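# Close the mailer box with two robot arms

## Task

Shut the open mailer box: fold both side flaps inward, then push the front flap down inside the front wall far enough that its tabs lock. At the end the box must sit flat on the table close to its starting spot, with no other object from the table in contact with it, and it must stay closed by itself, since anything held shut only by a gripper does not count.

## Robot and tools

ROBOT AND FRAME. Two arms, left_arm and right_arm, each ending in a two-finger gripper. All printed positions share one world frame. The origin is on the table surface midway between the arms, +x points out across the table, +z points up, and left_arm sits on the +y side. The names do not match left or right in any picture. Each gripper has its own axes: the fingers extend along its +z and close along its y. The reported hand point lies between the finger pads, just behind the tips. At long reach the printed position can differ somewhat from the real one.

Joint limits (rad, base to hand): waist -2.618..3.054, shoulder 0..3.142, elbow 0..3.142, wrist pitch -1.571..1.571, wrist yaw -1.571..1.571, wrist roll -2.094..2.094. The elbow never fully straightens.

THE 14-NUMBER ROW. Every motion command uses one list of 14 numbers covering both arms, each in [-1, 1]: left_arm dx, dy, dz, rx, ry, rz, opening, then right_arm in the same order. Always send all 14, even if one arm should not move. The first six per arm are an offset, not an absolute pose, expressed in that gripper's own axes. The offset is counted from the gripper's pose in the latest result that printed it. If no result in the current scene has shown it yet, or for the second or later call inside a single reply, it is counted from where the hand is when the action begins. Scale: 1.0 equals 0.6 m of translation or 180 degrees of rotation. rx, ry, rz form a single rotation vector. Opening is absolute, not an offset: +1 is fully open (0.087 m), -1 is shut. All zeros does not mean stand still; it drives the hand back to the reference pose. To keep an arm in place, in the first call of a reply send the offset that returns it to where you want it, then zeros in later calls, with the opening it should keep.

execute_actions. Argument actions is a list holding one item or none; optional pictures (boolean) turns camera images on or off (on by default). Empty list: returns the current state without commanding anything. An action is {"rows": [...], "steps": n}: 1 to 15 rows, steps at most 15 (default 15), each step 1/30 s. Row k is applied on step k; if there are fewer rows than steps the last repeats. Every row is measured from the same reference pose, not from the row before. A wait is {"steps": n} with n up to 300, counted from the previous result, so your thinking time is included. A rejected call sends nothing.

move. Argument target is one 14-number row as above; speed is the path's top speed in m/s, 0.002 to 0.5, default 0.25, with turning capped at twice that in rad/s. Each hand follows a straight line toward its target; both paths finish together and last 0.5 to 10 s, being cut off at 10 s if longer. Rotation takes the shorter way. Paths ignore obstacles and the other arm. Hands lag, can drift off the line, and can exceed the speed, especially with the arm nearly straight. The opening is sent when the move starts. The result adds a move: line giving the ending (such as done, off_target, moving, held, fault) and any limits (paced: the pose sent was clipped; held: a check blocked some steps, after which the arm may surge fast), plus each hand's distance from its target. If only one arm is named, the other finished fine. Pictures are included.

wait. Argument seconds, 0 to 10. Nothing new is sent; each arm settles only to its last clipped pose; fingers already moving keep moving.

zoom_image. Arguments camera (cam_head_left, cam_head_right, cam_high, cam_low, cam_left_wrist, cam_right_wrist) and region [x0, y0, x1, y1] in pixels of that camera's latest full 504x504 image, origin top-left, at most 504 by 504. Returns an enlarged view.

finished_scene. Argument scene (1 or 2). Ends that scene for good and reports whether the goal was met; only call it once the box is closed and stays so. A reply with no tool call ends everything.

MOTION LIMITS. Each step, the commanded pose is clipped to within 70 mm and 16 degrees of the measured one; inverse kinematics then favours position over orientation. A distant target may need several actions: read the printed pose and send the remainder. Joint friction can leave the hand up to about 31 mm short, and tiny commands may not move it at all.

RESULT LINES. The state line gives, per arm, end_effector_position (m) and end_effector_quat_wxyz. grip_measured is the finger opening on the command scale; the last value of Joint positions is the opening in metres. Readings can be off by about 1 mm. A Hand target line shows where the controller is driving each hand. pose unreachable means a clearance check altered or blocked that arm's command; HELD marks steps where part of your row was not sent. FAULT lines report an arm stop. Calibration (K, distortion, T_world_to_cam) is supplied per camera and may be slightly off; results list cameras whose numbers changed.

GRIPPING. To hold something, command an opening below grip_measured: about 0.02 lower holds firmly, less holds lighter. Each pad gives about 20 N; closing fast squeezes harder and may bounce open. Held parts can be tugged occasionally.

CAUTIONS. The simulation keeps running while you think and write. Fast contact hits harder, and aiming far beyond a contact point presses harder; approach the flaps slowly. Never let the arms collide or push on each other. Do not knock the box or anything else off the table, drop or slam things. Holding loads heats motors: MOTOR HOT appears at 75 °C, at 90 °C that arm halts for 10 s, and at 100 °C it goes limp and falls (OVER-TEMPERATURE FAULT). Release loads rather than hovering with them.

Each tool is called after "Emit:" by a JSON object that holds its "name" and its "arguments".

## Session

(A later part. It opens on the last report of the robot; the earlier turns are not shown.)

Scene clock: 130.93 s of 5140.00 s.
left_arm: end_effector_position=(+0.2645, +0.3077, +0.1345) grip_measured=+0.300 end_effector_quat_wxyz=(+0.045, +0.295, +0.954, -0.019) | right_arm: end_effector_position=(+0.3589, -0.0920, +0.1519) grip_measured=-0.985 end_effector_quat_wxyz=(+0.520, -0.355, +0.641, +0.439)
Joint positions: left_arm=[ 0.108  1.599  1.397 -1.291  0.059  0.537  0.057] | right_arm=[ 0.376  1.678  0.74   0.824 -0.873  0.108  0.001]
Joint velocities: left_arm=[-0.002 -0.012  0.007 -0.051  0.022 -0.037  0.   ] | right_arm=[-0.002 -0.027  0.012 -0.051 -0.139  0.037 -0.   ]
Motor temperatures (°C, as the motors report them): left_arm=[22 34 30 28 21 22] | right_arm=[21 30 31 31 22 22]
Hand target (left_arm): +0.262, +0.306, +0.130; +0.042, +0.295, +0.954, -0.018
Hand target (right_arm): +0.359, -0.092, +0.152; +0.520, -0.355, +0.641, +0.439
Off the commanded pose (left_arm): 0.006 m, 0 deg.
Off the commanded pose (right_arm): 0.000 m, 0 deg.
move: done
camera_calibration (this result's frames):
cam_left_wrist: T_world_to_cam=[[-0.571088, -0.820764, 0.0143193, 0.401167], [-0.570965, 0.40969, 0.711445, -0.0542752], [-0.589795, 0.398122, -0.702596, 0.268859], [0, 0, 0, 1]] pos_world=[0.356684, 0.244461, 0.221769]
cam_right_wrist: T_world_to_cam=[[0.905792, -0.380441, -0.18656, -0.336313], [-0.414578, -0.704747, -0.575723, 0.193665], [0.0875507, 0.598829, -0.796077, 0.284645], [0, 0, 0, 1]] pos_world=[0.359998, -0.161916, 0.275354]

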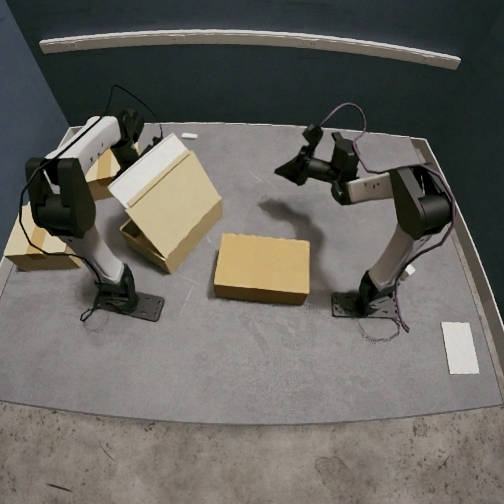

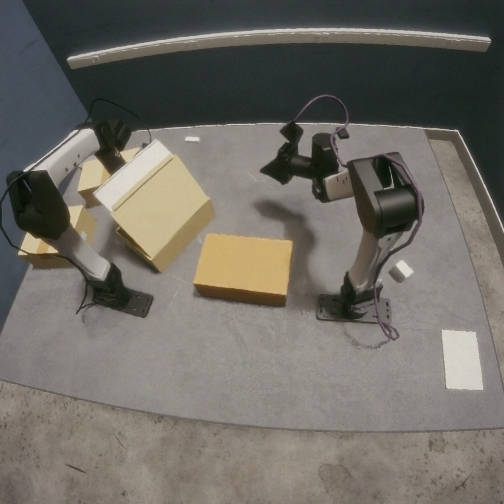

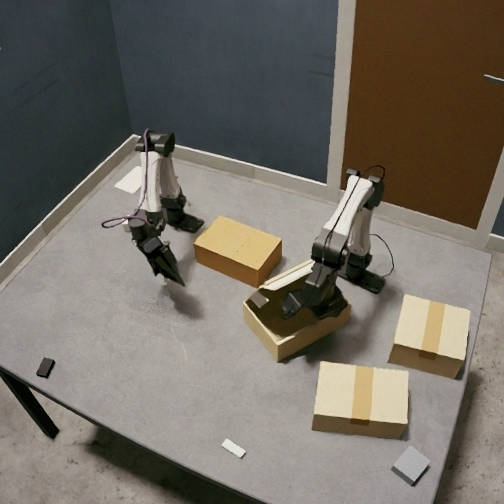

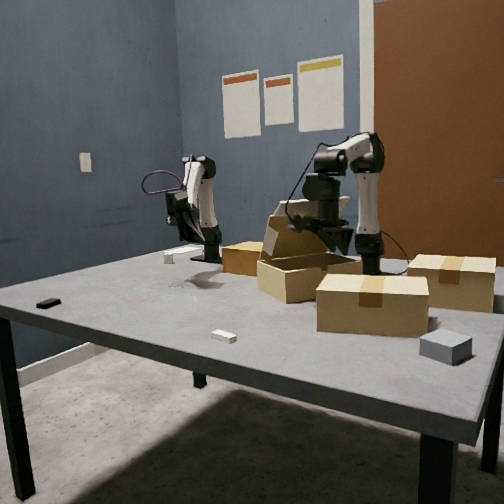

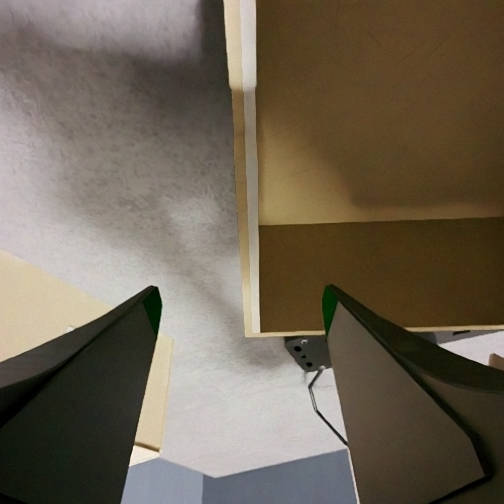

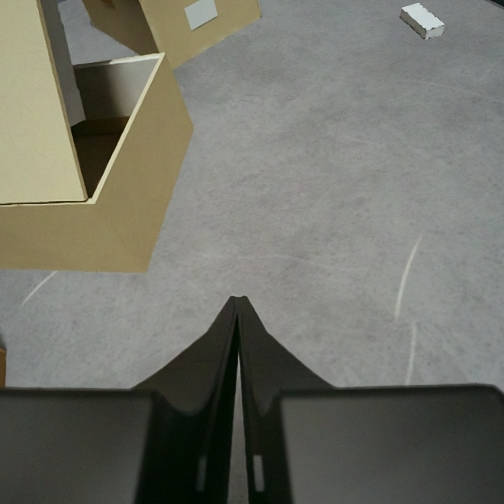

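Aligned. Descend and grip.

Emit:
{"name": "move", "arguments": {"target": [0,0,0.125,0,0,0,0.3, 0,0,0,0,0,0,-1], "speed": 0.08}}

Emit:
{"name": "move", "arguments": {"target": [0,0,0,0,0,0,-1, 0,0,-0.15,0,0,0,-1], "speed": 0.1}}

Scene clock: 135.47 s of 5140.00 s.
left_arm: end_effector_position=(+0.2738, +0.3069, +0.0691) grip_measured=+0.300 end_effector_quat_wxyz=(+0.056, +0.292, +0.955, -0.017) | right_arm: end_effector_position=(+0.3589, -0.0920, +0.1519) grip_measured=-0.985 end_effector_quat_wxyz=(+0.520, -0.355, +0.641, +0.439)
Joint positions: left_arm=[ 0.108  1.635  1.175 -1.01   0.059  0.53   0.057] | right_arm=[ 0.376  1.678  0.74   0.824 -0.873  0.108  0.001]
Joint velocities: left_arm=[-0.002 -0.002 -0.022 -0.022  0.037 -0.095 -0.   ] | right_arm=[-0.017  0.002 -0.017  0.095 -0.022 -0.022 -0.001]
Motor temperatures (°C, as the motors report them): left_arm=[22 34 30 28 21 22] | right_arm=[21 30 31 31 22 22]
Hand target (left_arm): +0.270, +0.304, +0.060; +0.044, +0.295, +0.954, -0.020
Hand target (right_arm): +0.359, -0.092, +0.152; +0.520, -0.355, +0.641, +0.439
Off the commanded pose (left_arm): 0.011 m, 1 deg.
Off the commanded pose (right_arm): 0.000 m, 0 deg.
After step 90, 0.07 s passed at rest.
move: off_target (left_arm)
camera_calibration (this result's frames):
cam_left_wrist: T_world_to_cam=[[-0.565668, -0.824628, 0.00299494, 0.40727], [-0.589806, 0.407121, 0.69741, 0.00481302], [-0.576323, 0.392736, -0.716666, 0.227723], [0, 0, 0, 1]] pos_world=[0.36446, 0.244451, 0.158625]
cam_right_wrist: T_world_to_cam=[[0.905792, -0.380441, -0.18656, -0.336313], [-0.414578, -0.704747, -0.575723, 0.193665], [0.0875507, 0.598829, -0.796077, 0.284645], [0, 0, 0, 1]] pos_world=[0.359998, -0.161916, 0.275354]

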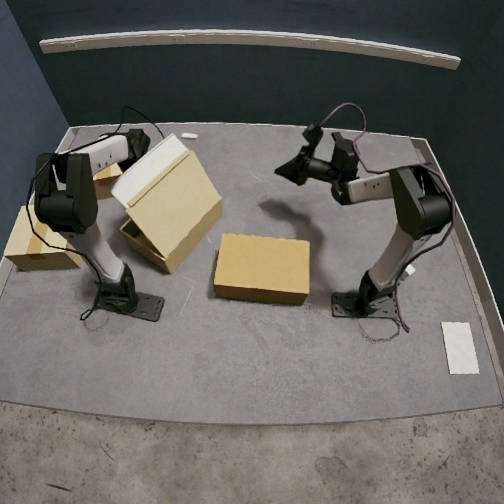

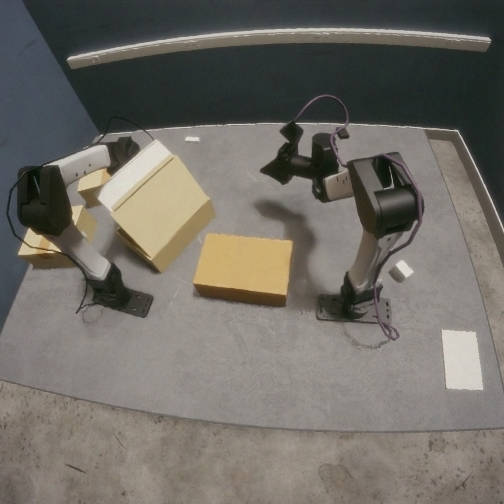

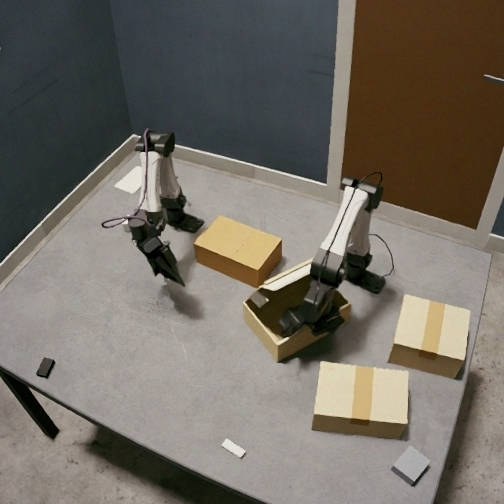

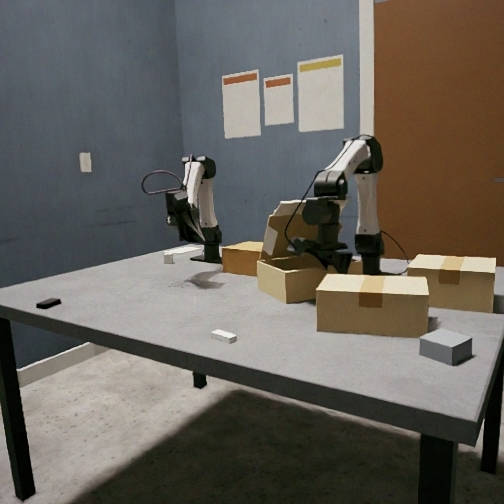

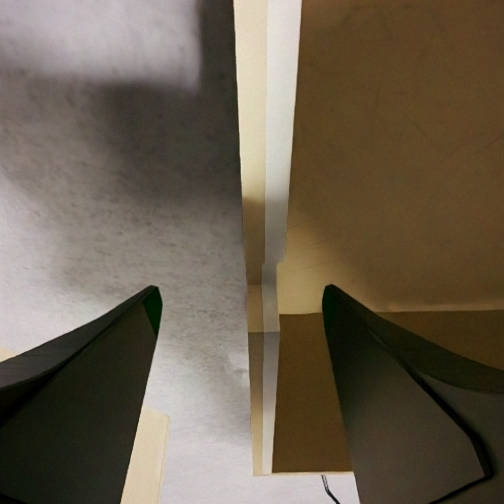

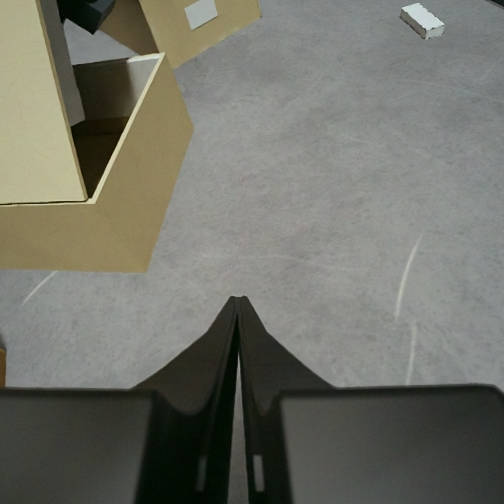

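Scene clock: 136.90 s of 5140.00 s.
left_arm: end_effector_position=(+0.2736, +0.3065, +0.0691) grip_measured=-0.849 end_effector_quat_wxyz=(+0.056, +0.292, +0.955, -0.018) | right_arm: end_effector_position=(+0.3323, -0.1723, +0.1589) grip_measured=-0.985 end_effector_quat_wxyz=(+0.522, -0.353, +0.639, +0.441)
Joint positions: left_arm=[ 0.108  1.635  1.175 -1.011  0.061  0.53   0.007] | right_arm=[ 0.126  1.49   0.593  0.744 -1.119  0.059  0.001]
Joint velocities: left_arm=[-0.007  0.022 -0.007 -0.007 -0.022  0.051 -0.001] | right_arm=[-0.007  0.007  0.002  0.007 -0.051 -0.051 -0.   ]
Motor temperatures (°C, as the motors report them): left_arm=[22 34 30 28 21 22] | right_arm=[21 30 31 31 22 22]
Hand target (left_arm): +0.274, +0.307, +0.069; +0.056, +0.292, +0.955, -0.017
Hand target (right_arm): +0.326, -0.175, +0.158; +0.521, -0.354, +0.640, +0.440
Off the commanded pose (left_arm): 0.000 m, 0 deg.
Off the commanded pose (right_arm): 0.006 m, 0 deg.
move: done
camera_calibration (this result's frames):
cam_left_wrist: T_world_to_cam=[[-0.565541, -0.824703, 0.00538434, 0.406633], [-0.589224, 0.408612, 0.697031, 0.00426712], [-0.577043, 0.391027, -0.717021, 0.228488], [0, 0, 0, 1]] pos_world=[0.364329, 0.244263, 0.158667]
cam_right_wrist: T_world_to_cam=[[0.90495, -0.381815, -0.187838, -0.341195], [-0.41581, -0.699727, -0.580934, 0.132173], [0.0903736, 0.603821, -0.79198, 0.339876], [0, 0, 0, 1]] pos_world=[0.333007, -0.243013, 0.28187]

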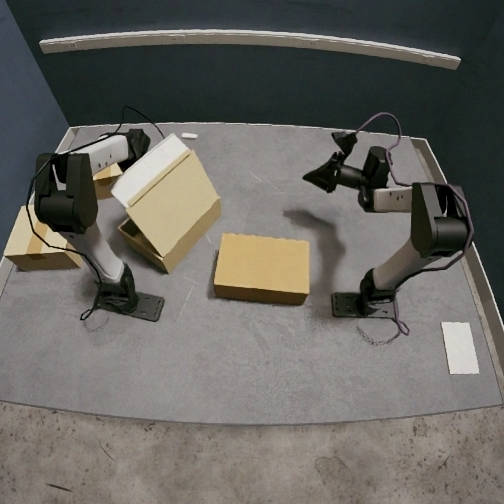

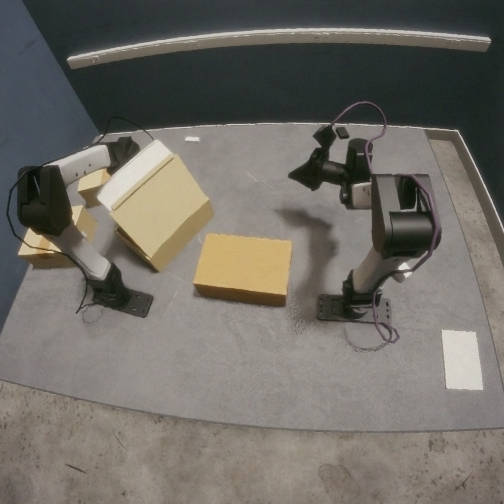

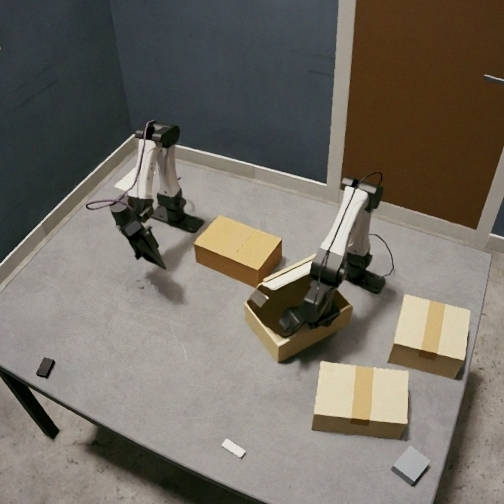

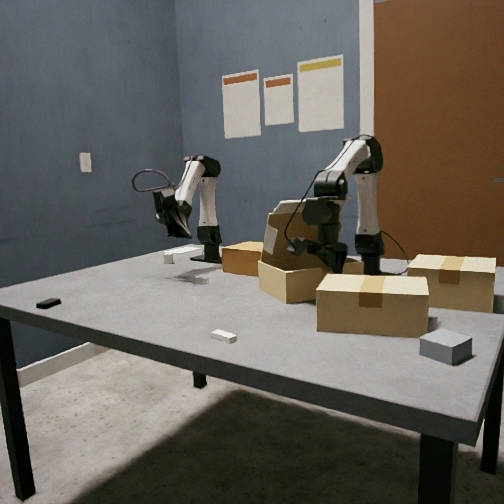

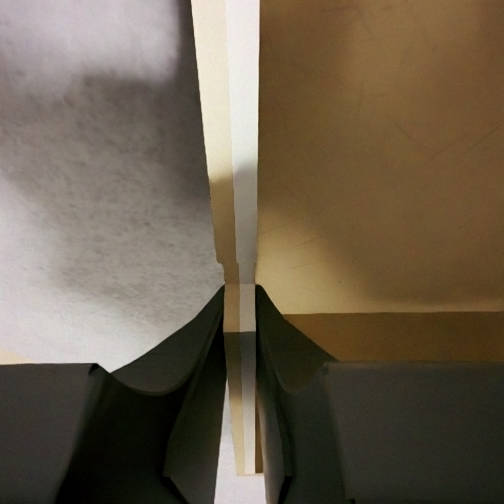

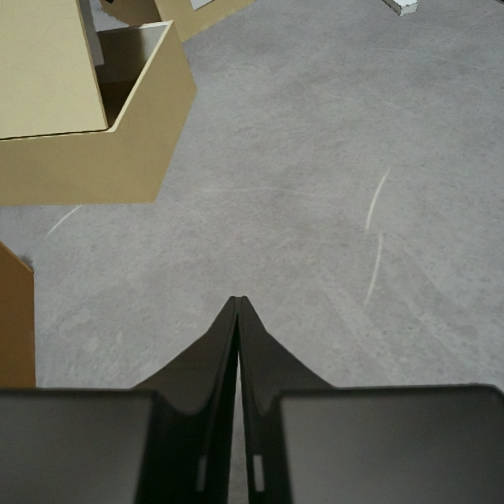

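Emit:
{"name": "move", "arguments": {"target": [-0.328,-0.053,0.035,0.017,0,0.143,-1, 0,0,0,0,0,0,-1], "speed": 0.08}}

Scene clock: 143.80 s of 5140.00 s.
left_arm: end_effector_position=(+0.4224, +0.1755, +0.0739) grip_measured=-0.849 end_effector_quat_wxyz=(+0.060, +0.491, +0.869, -0.027) | right_arm: end_effector_position=(+0.3319, -0.1722, +0.1586) grip_measured=-0.985 end_effector_quat_wxyz=(+0.521, -0.353, +0.640, +0.441)
Joint positions: left_arm=[-0.176  2.3    2.126 -1.287  0.074  0.681  0.007] | right_arm=[ 0.126  1.49   0.593  0.742 -1.121  0.058  0.001]
Joint velocities: left_arm=[ 0.002  0.017 -0.002  0.007  0.051  0.095 -0.   ] | right_arm=[-0.007 -0.007 -0.022 -0.051 -0.081  0.022  0.001]
Motor temperatures (°C, as the motors report them): left_arm=[22 34 31 28 21 22] | right_arm=[21 30 30 31 22 22]
Hand target (left_arm): +0.420, +0.171, +0.068; +0.051, +0.498, +0.865, -0.035
Hand target (right_arm): +0.332, -0.172, +0.159; +0.522, -0.353, +0.639, +0.440
Off the commanded pose (left_arm): 0.007 m, 1 deg.
Off the commanded pose (right_arm): 0.000 m, 0 deg.
After step 90, 0.77 s passed at rest.
move: done
camera_calibration (this result's frames):
cam_left_wrist: T_world_to_cam=[[-0.860805, -0.508866, -0.00840779, 0.453073], [-0.374934, 0.622899, 0.686601, 0.0147467], [-0.344151, 0.594182, -0.726986, 0.235737], [0, 0, 0, 1]] pos_world=[0.476665, 0.0812971, 0.165061]
cam_right_wrist: T_world_to_cam=[[0.905322, -0.380448, -0.188818, -0.34064], [-0.415417, -0.700594, -0.580169, 0.131501], [0.0884398, 0.603678, -0.792308, 0.340307], [0, 0, 0, 1]] pos_world=[0.33292, -0.242903, 0.281601]

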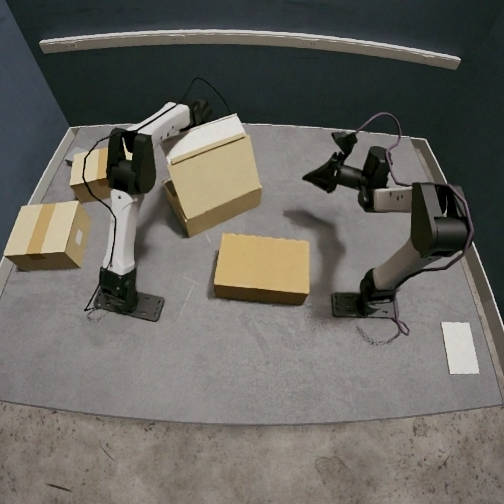

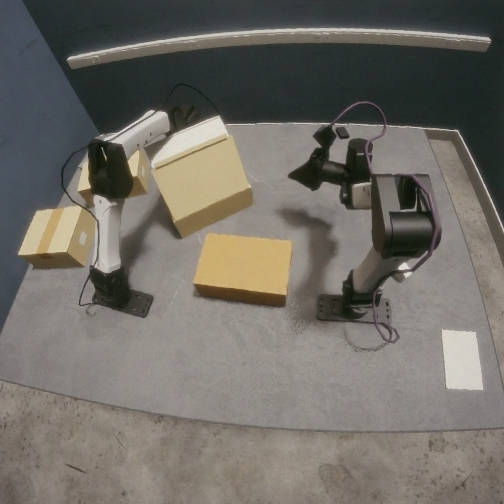

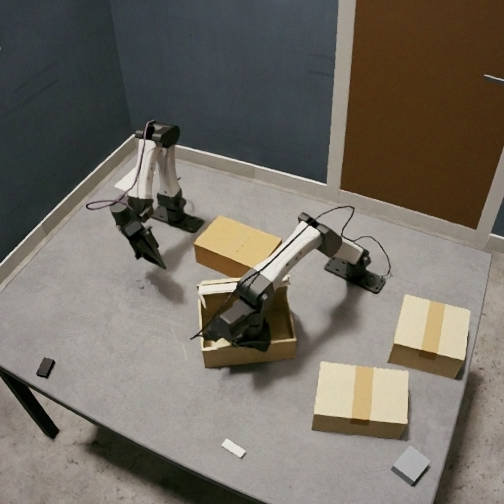

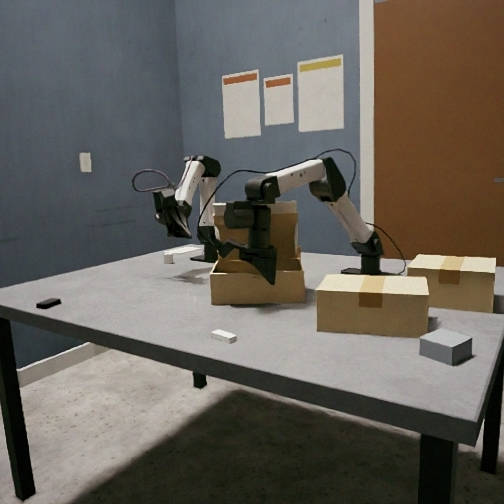

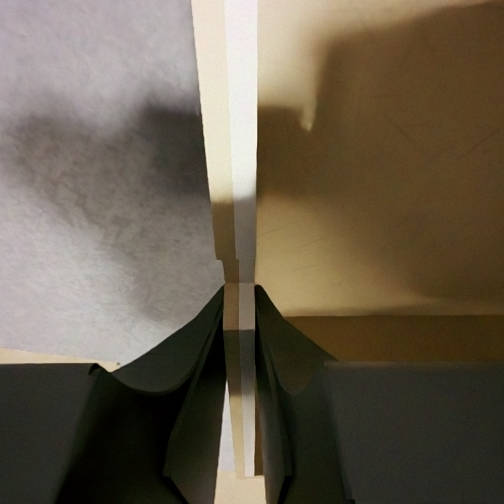

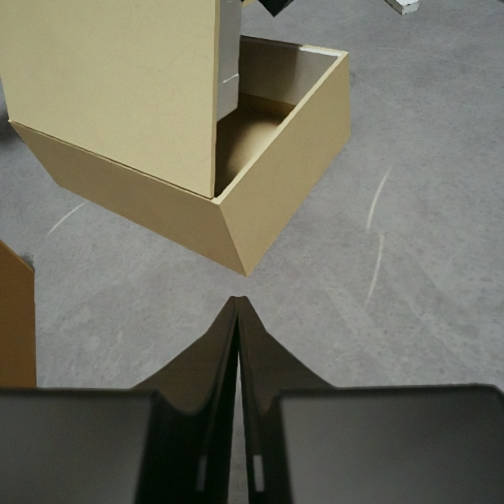

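Emit:
{"name": "move", "arguments": {"target": [0,0,0,0,0,0,-1, -0.027,-0.077,0.232,-0.15,0,0,-1], "speed": 0.12}}

Scene clock: 150.07 s of 5140.00 s.
left_arm: end_effector_position=(+0.4225, +0.1755, +0.0740) grip_measured=-0.849 end_effector_quat_wxyz=(+0.060, +0.492, +0.868, -0.028) | right_arm: end_effector_position=(+0.4266, -0.0647, +0.1562) grip_measured=-0.985 end_effector_quat_wxyz=(+0.423, -0.458, +0.528, +0.576)
Joint positions: left_arm=[-0.176  2.3    2.126 -1.287  0.075  0.682  0.007] | right_arm=[ 0.307  2.206  1.367  0.962 -1.39   0.344  0.001]
Joint velocities: left_arm=[-0.002 -0.002 -0.012  0.051  0.007 -0.022 -0.001] | right_arm=[ 0.002 -0.007  0.002  0.095  0.022  0.022 -0.   ]
Motor temperatures (°C, as the motors report them): left_arm=[22 36 31 27 21 22] | right_arm=[21 30 31 31 22 22]
Hand target (left_arm): +0.423, +0.176, +0.074; +0.060, +0.491, +0.869, -0.027
Hand target (right_arm): +0.429, -0.061, +0.158; +0.425, -0.466, +0.519, +0.577
Off the commanded pose (left_arm): 0.000 m, 0 deg.
Off the commanded pose (right_arm): 0.005 m, 1 deg.
After step 90, 0.60 s passed at rest.
move: done
camera_calibration (this result's frames):
cam_left_wrist: T_world_to_cam=[[-0.861211, -0.508181, -0.00821623, 0.453134], [-0.374405, 0.623403, 0.686433, 0.0145006], [-0.34371, 0.594239, -0.727147, 0.235636], [0, 0, 0, 1]] pos_world=[0.476664, 0.0812105, 0.165111]
cam_right_wrist: T_world_to_cam=[[0.974308, 0.0647082, -0.215724, -0.382341], [-0.0926626, -0.757839, -0.645828, 0.113649], [-0.205274, 0.649225, -0.732373, 0.383984], [0, 0, 0, 1]] pos_world=[0.461871, -0.138423, 0.272137]

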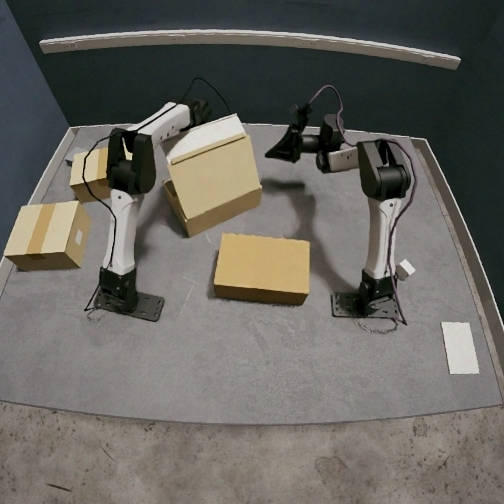

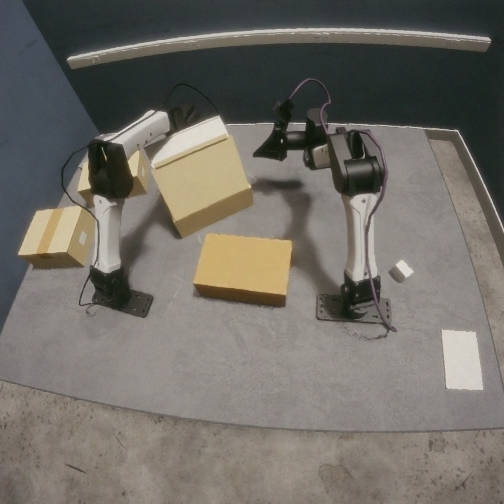

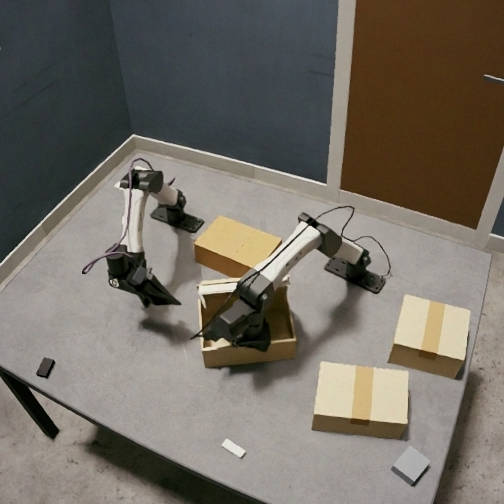

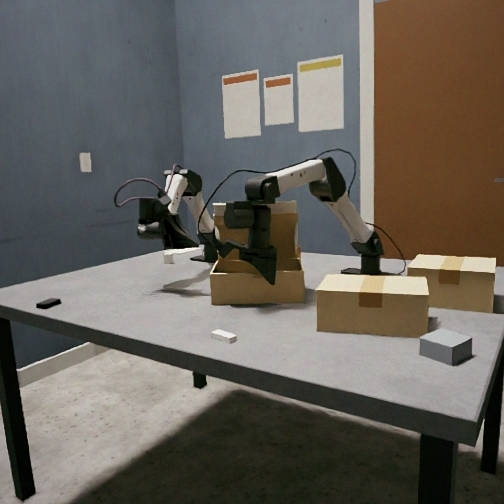

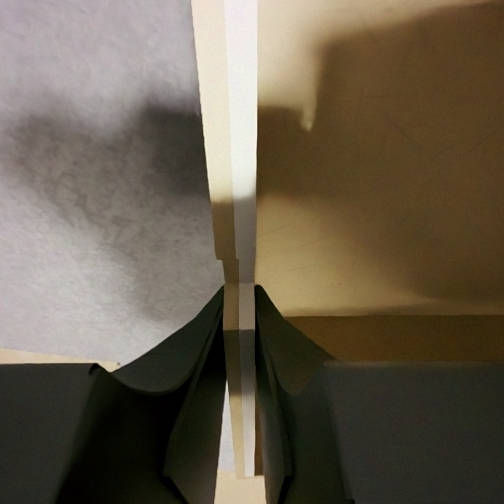

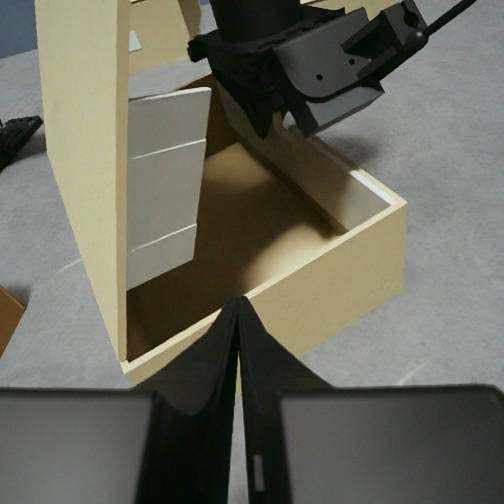

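Emit:
{"name": "move", "arguments": {"target": [0,0,0,0,0,0,-1, -0.02,0.06,0.05,0,0,0,-1], "speed": 0.08}}

Emit:
{"name": "move", "arguments": {"target": [0,0,0,0,0,0,-1, 0,0.06,0.13,0,0,0,-1], "speed": 0.06}}

Scene clock: 152.73 s of 5140.00 s.
left_arm: end_effector_position=(+0.4225, +0.1755, +0.0740) grip_measured=-0.849 end_effector_quat_wxyz=(+0.060, +0.492, +0.868, -0.028) | right_arm: end_effector_position=(+0.3962, -0.0383, +0.1750) grip_measured=-0.985 end_effector_quat_wxyz=(+0.424, -0.461, +0.523, +0.578)
Joint positions: left_arm=[-0.176  2.3    2.126 -1.287  0.075  0.682  0.007] | right_arm=[ 0.382  2.102  1.28   0.933 -1.322  0.325  0.001]
Joint velocities: left_arm=[-0.017  0.012  0.007 -0.022  0.007  0.066 -0.   ] | right_arm=[ 0.007  0.007  0.017 -0.066  0.051  0.037 -0.   ]
Motor temperatures (°C, as the motors report them): left_arm=[22 37 31 27 21 22] | right_arm=[21 30 31 31 22 22]
Hand target (left_arm): +0.423, +0.175, +0.074; +0.060, +0.492, +0.868, -0.028
Hand target (right_arm): +0.392, -0.038, +0.176; +0.423, -0.458, +0.527, +0.577
Off the commanded pose (left_arm): 0.000 m, 0 deg.
Off the commanded pose (right_arm): 0.005 m, 1 deg.
move: done
camera_calibration (this result's frames):
cam_left_wrist: T_world_to_cam=[[-0.861211, -0.508181, -0.00821623, 0.453134], [-0.374405, 0.623403, 0.686433, 0.0145006], [-0.34371, 0.594239, -0.727147, 0.235636], [0, 0, 0, 1]] pos_world=[0.476664, 0.0812105, 0.165111]
cam_right_wrist: T_world_to_cam=[[0.975105, 0.0730217, -0.209378, -0.35148], [-0.0832421, -0.754627, -0.650852, 0.140257], [-0.205528, 0.652078, -0.729762, 0.374126], [0, 0, 0, 1]] pos_world=[0.431299, -0.112451, 0.290717]

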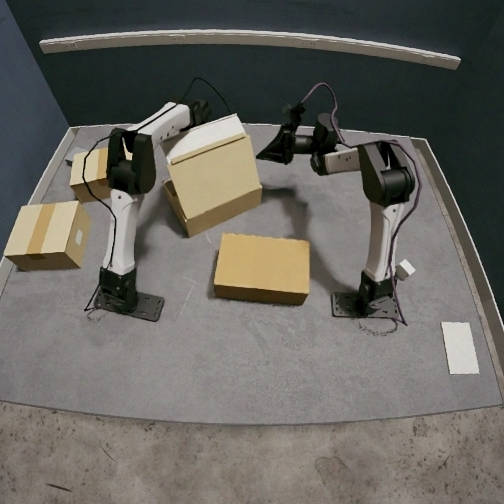

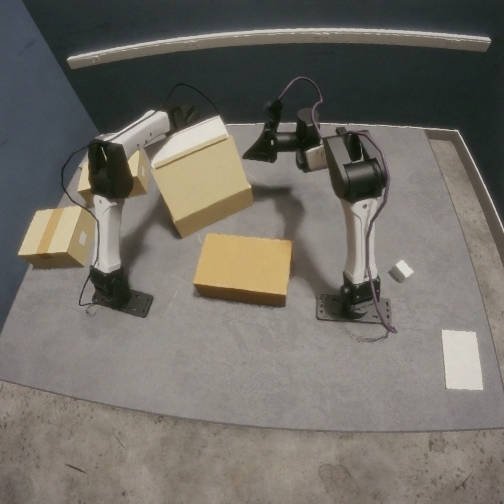

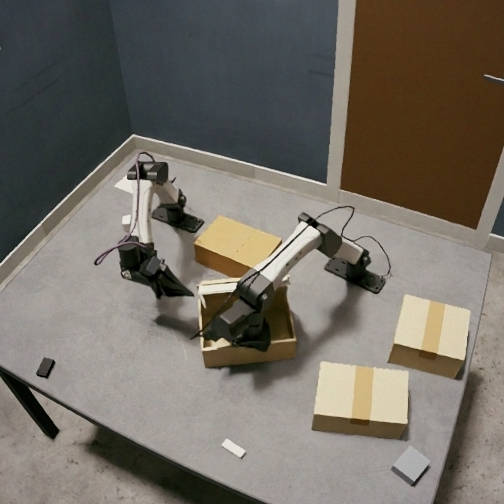

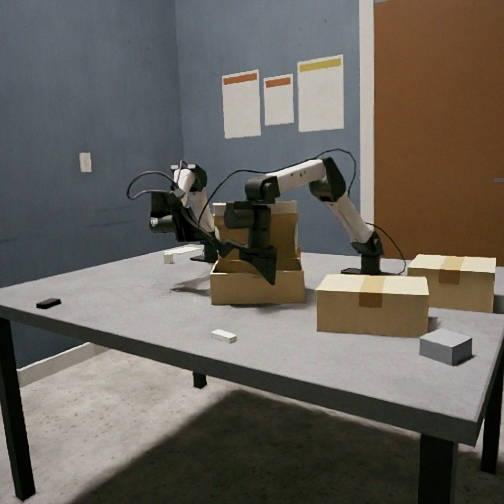

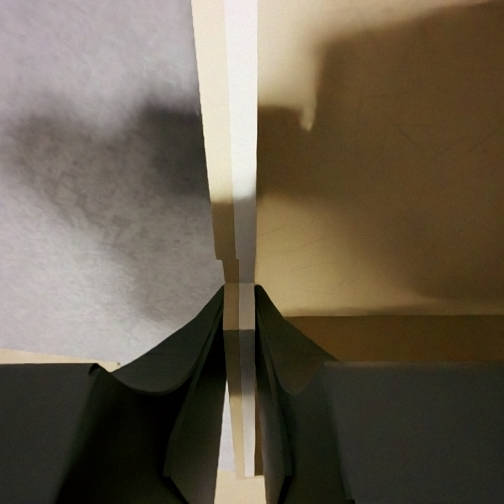

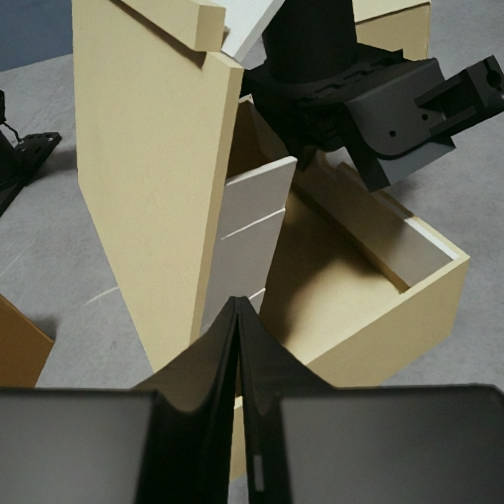

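Scene clock: 154.47 s of 5140.00 s.
left_arm: end_effector_position=(+0.4206, +0.1821, +0.0743) grip_measured=-0.845 end_effector_quat_wxyz=(+0.051, +0.501, +0.864, -0.023) | right_arm: end_effector_position=(+0.3652, +0.0328, +0.1810) grip_measured=-0.985 end_effector_quat_wxyz=(+0.431, -0.456, +0.526, +0.575)
Joint positions: left_arm=[-0.17   2.3    2.126 -1.306  0.063  0.71   0.007] | right_arm=[ 0.562  2.078  1.28   0.869 -1.125  0.278  0.001]
Joint velocities: left_arm=[ 0.007  0.007 -0.017  0.007  0.051  0.022  0.   ] | right_arm=[-0.007 -0.002 -0.002 -0.007 -0.022 -0.037  0.001]
Motor temperatures (°C, as the motors report them): left_arm=[22 38 32 27 21 22] | right_arm=[21 31 31 31 22 22]
Hand target (left_arm): +0.423, +0.176, +0.074; +0.060, +0.492, +0.868, -0.028
Hand target (right_arm): +0.355, +0.036, +0.185; +0.424, -0.461, +0.523, +0.578
Off the commanded pose (left_arm): 0.007 m, 2 deg.
Off the commanded pose (right_arm): 0.012 m, 1 deg.
move: off_target (right_arm)
camera_calibration (this result's frames):
cam_left_wrist: T_world_to_cam=[[-0.871668, -0.490025, -0.00838397, 0.455997], [-0.354103, 0.617874, 0.702027, 0.000771818], [-0.338831, 0.614904, -0.712101, 0.224343], [0, 0, 0, 1]] pos_world=[0.473765, 0.0850235, 0.163036]
cam_right_wrist: T_world_to_cam=[[0.976968, 0.0561249, -0.205872, -0.325943], [-0.0947123, -0.750492, -0.654057, 0.199923], [-0.191214, 0.658492, -0.727891, 0.320029], [0, 0, 0, 1]] pos_world=[0.398566, -0.0424027, 0.296605]

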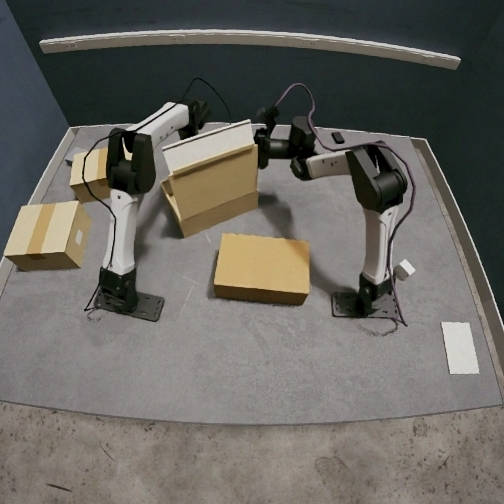

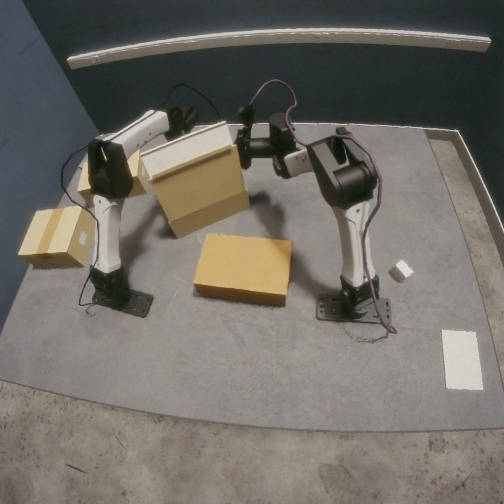

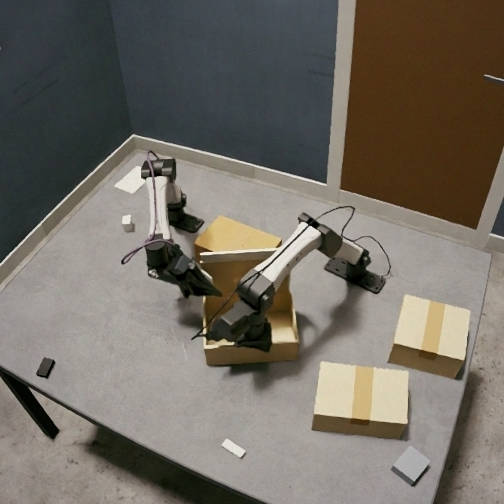

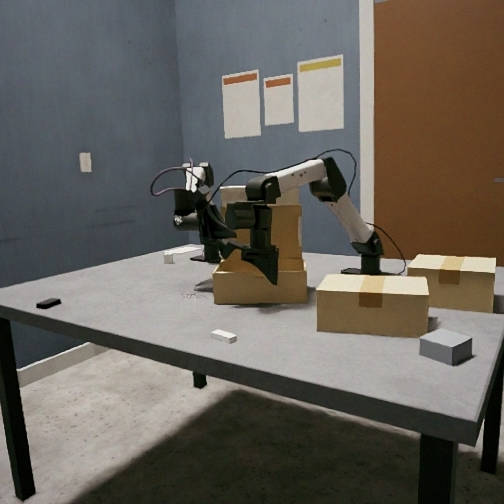

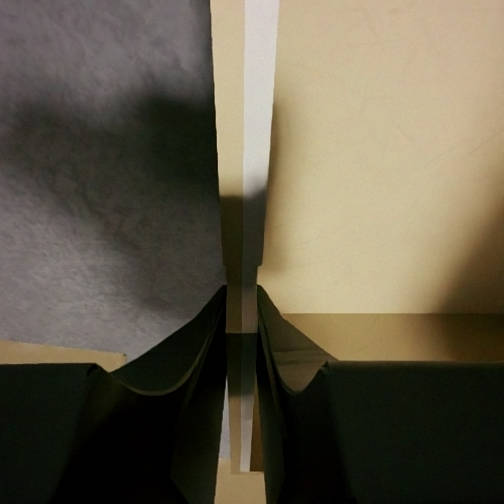

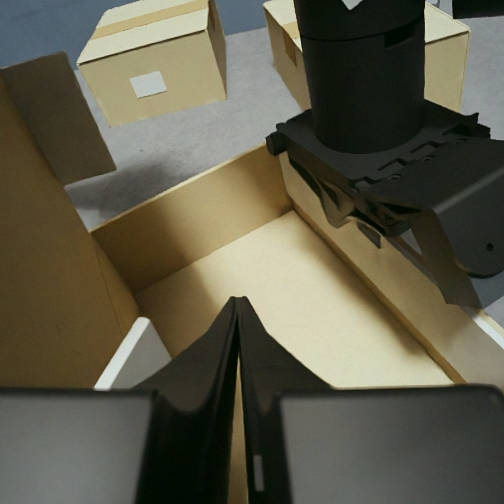

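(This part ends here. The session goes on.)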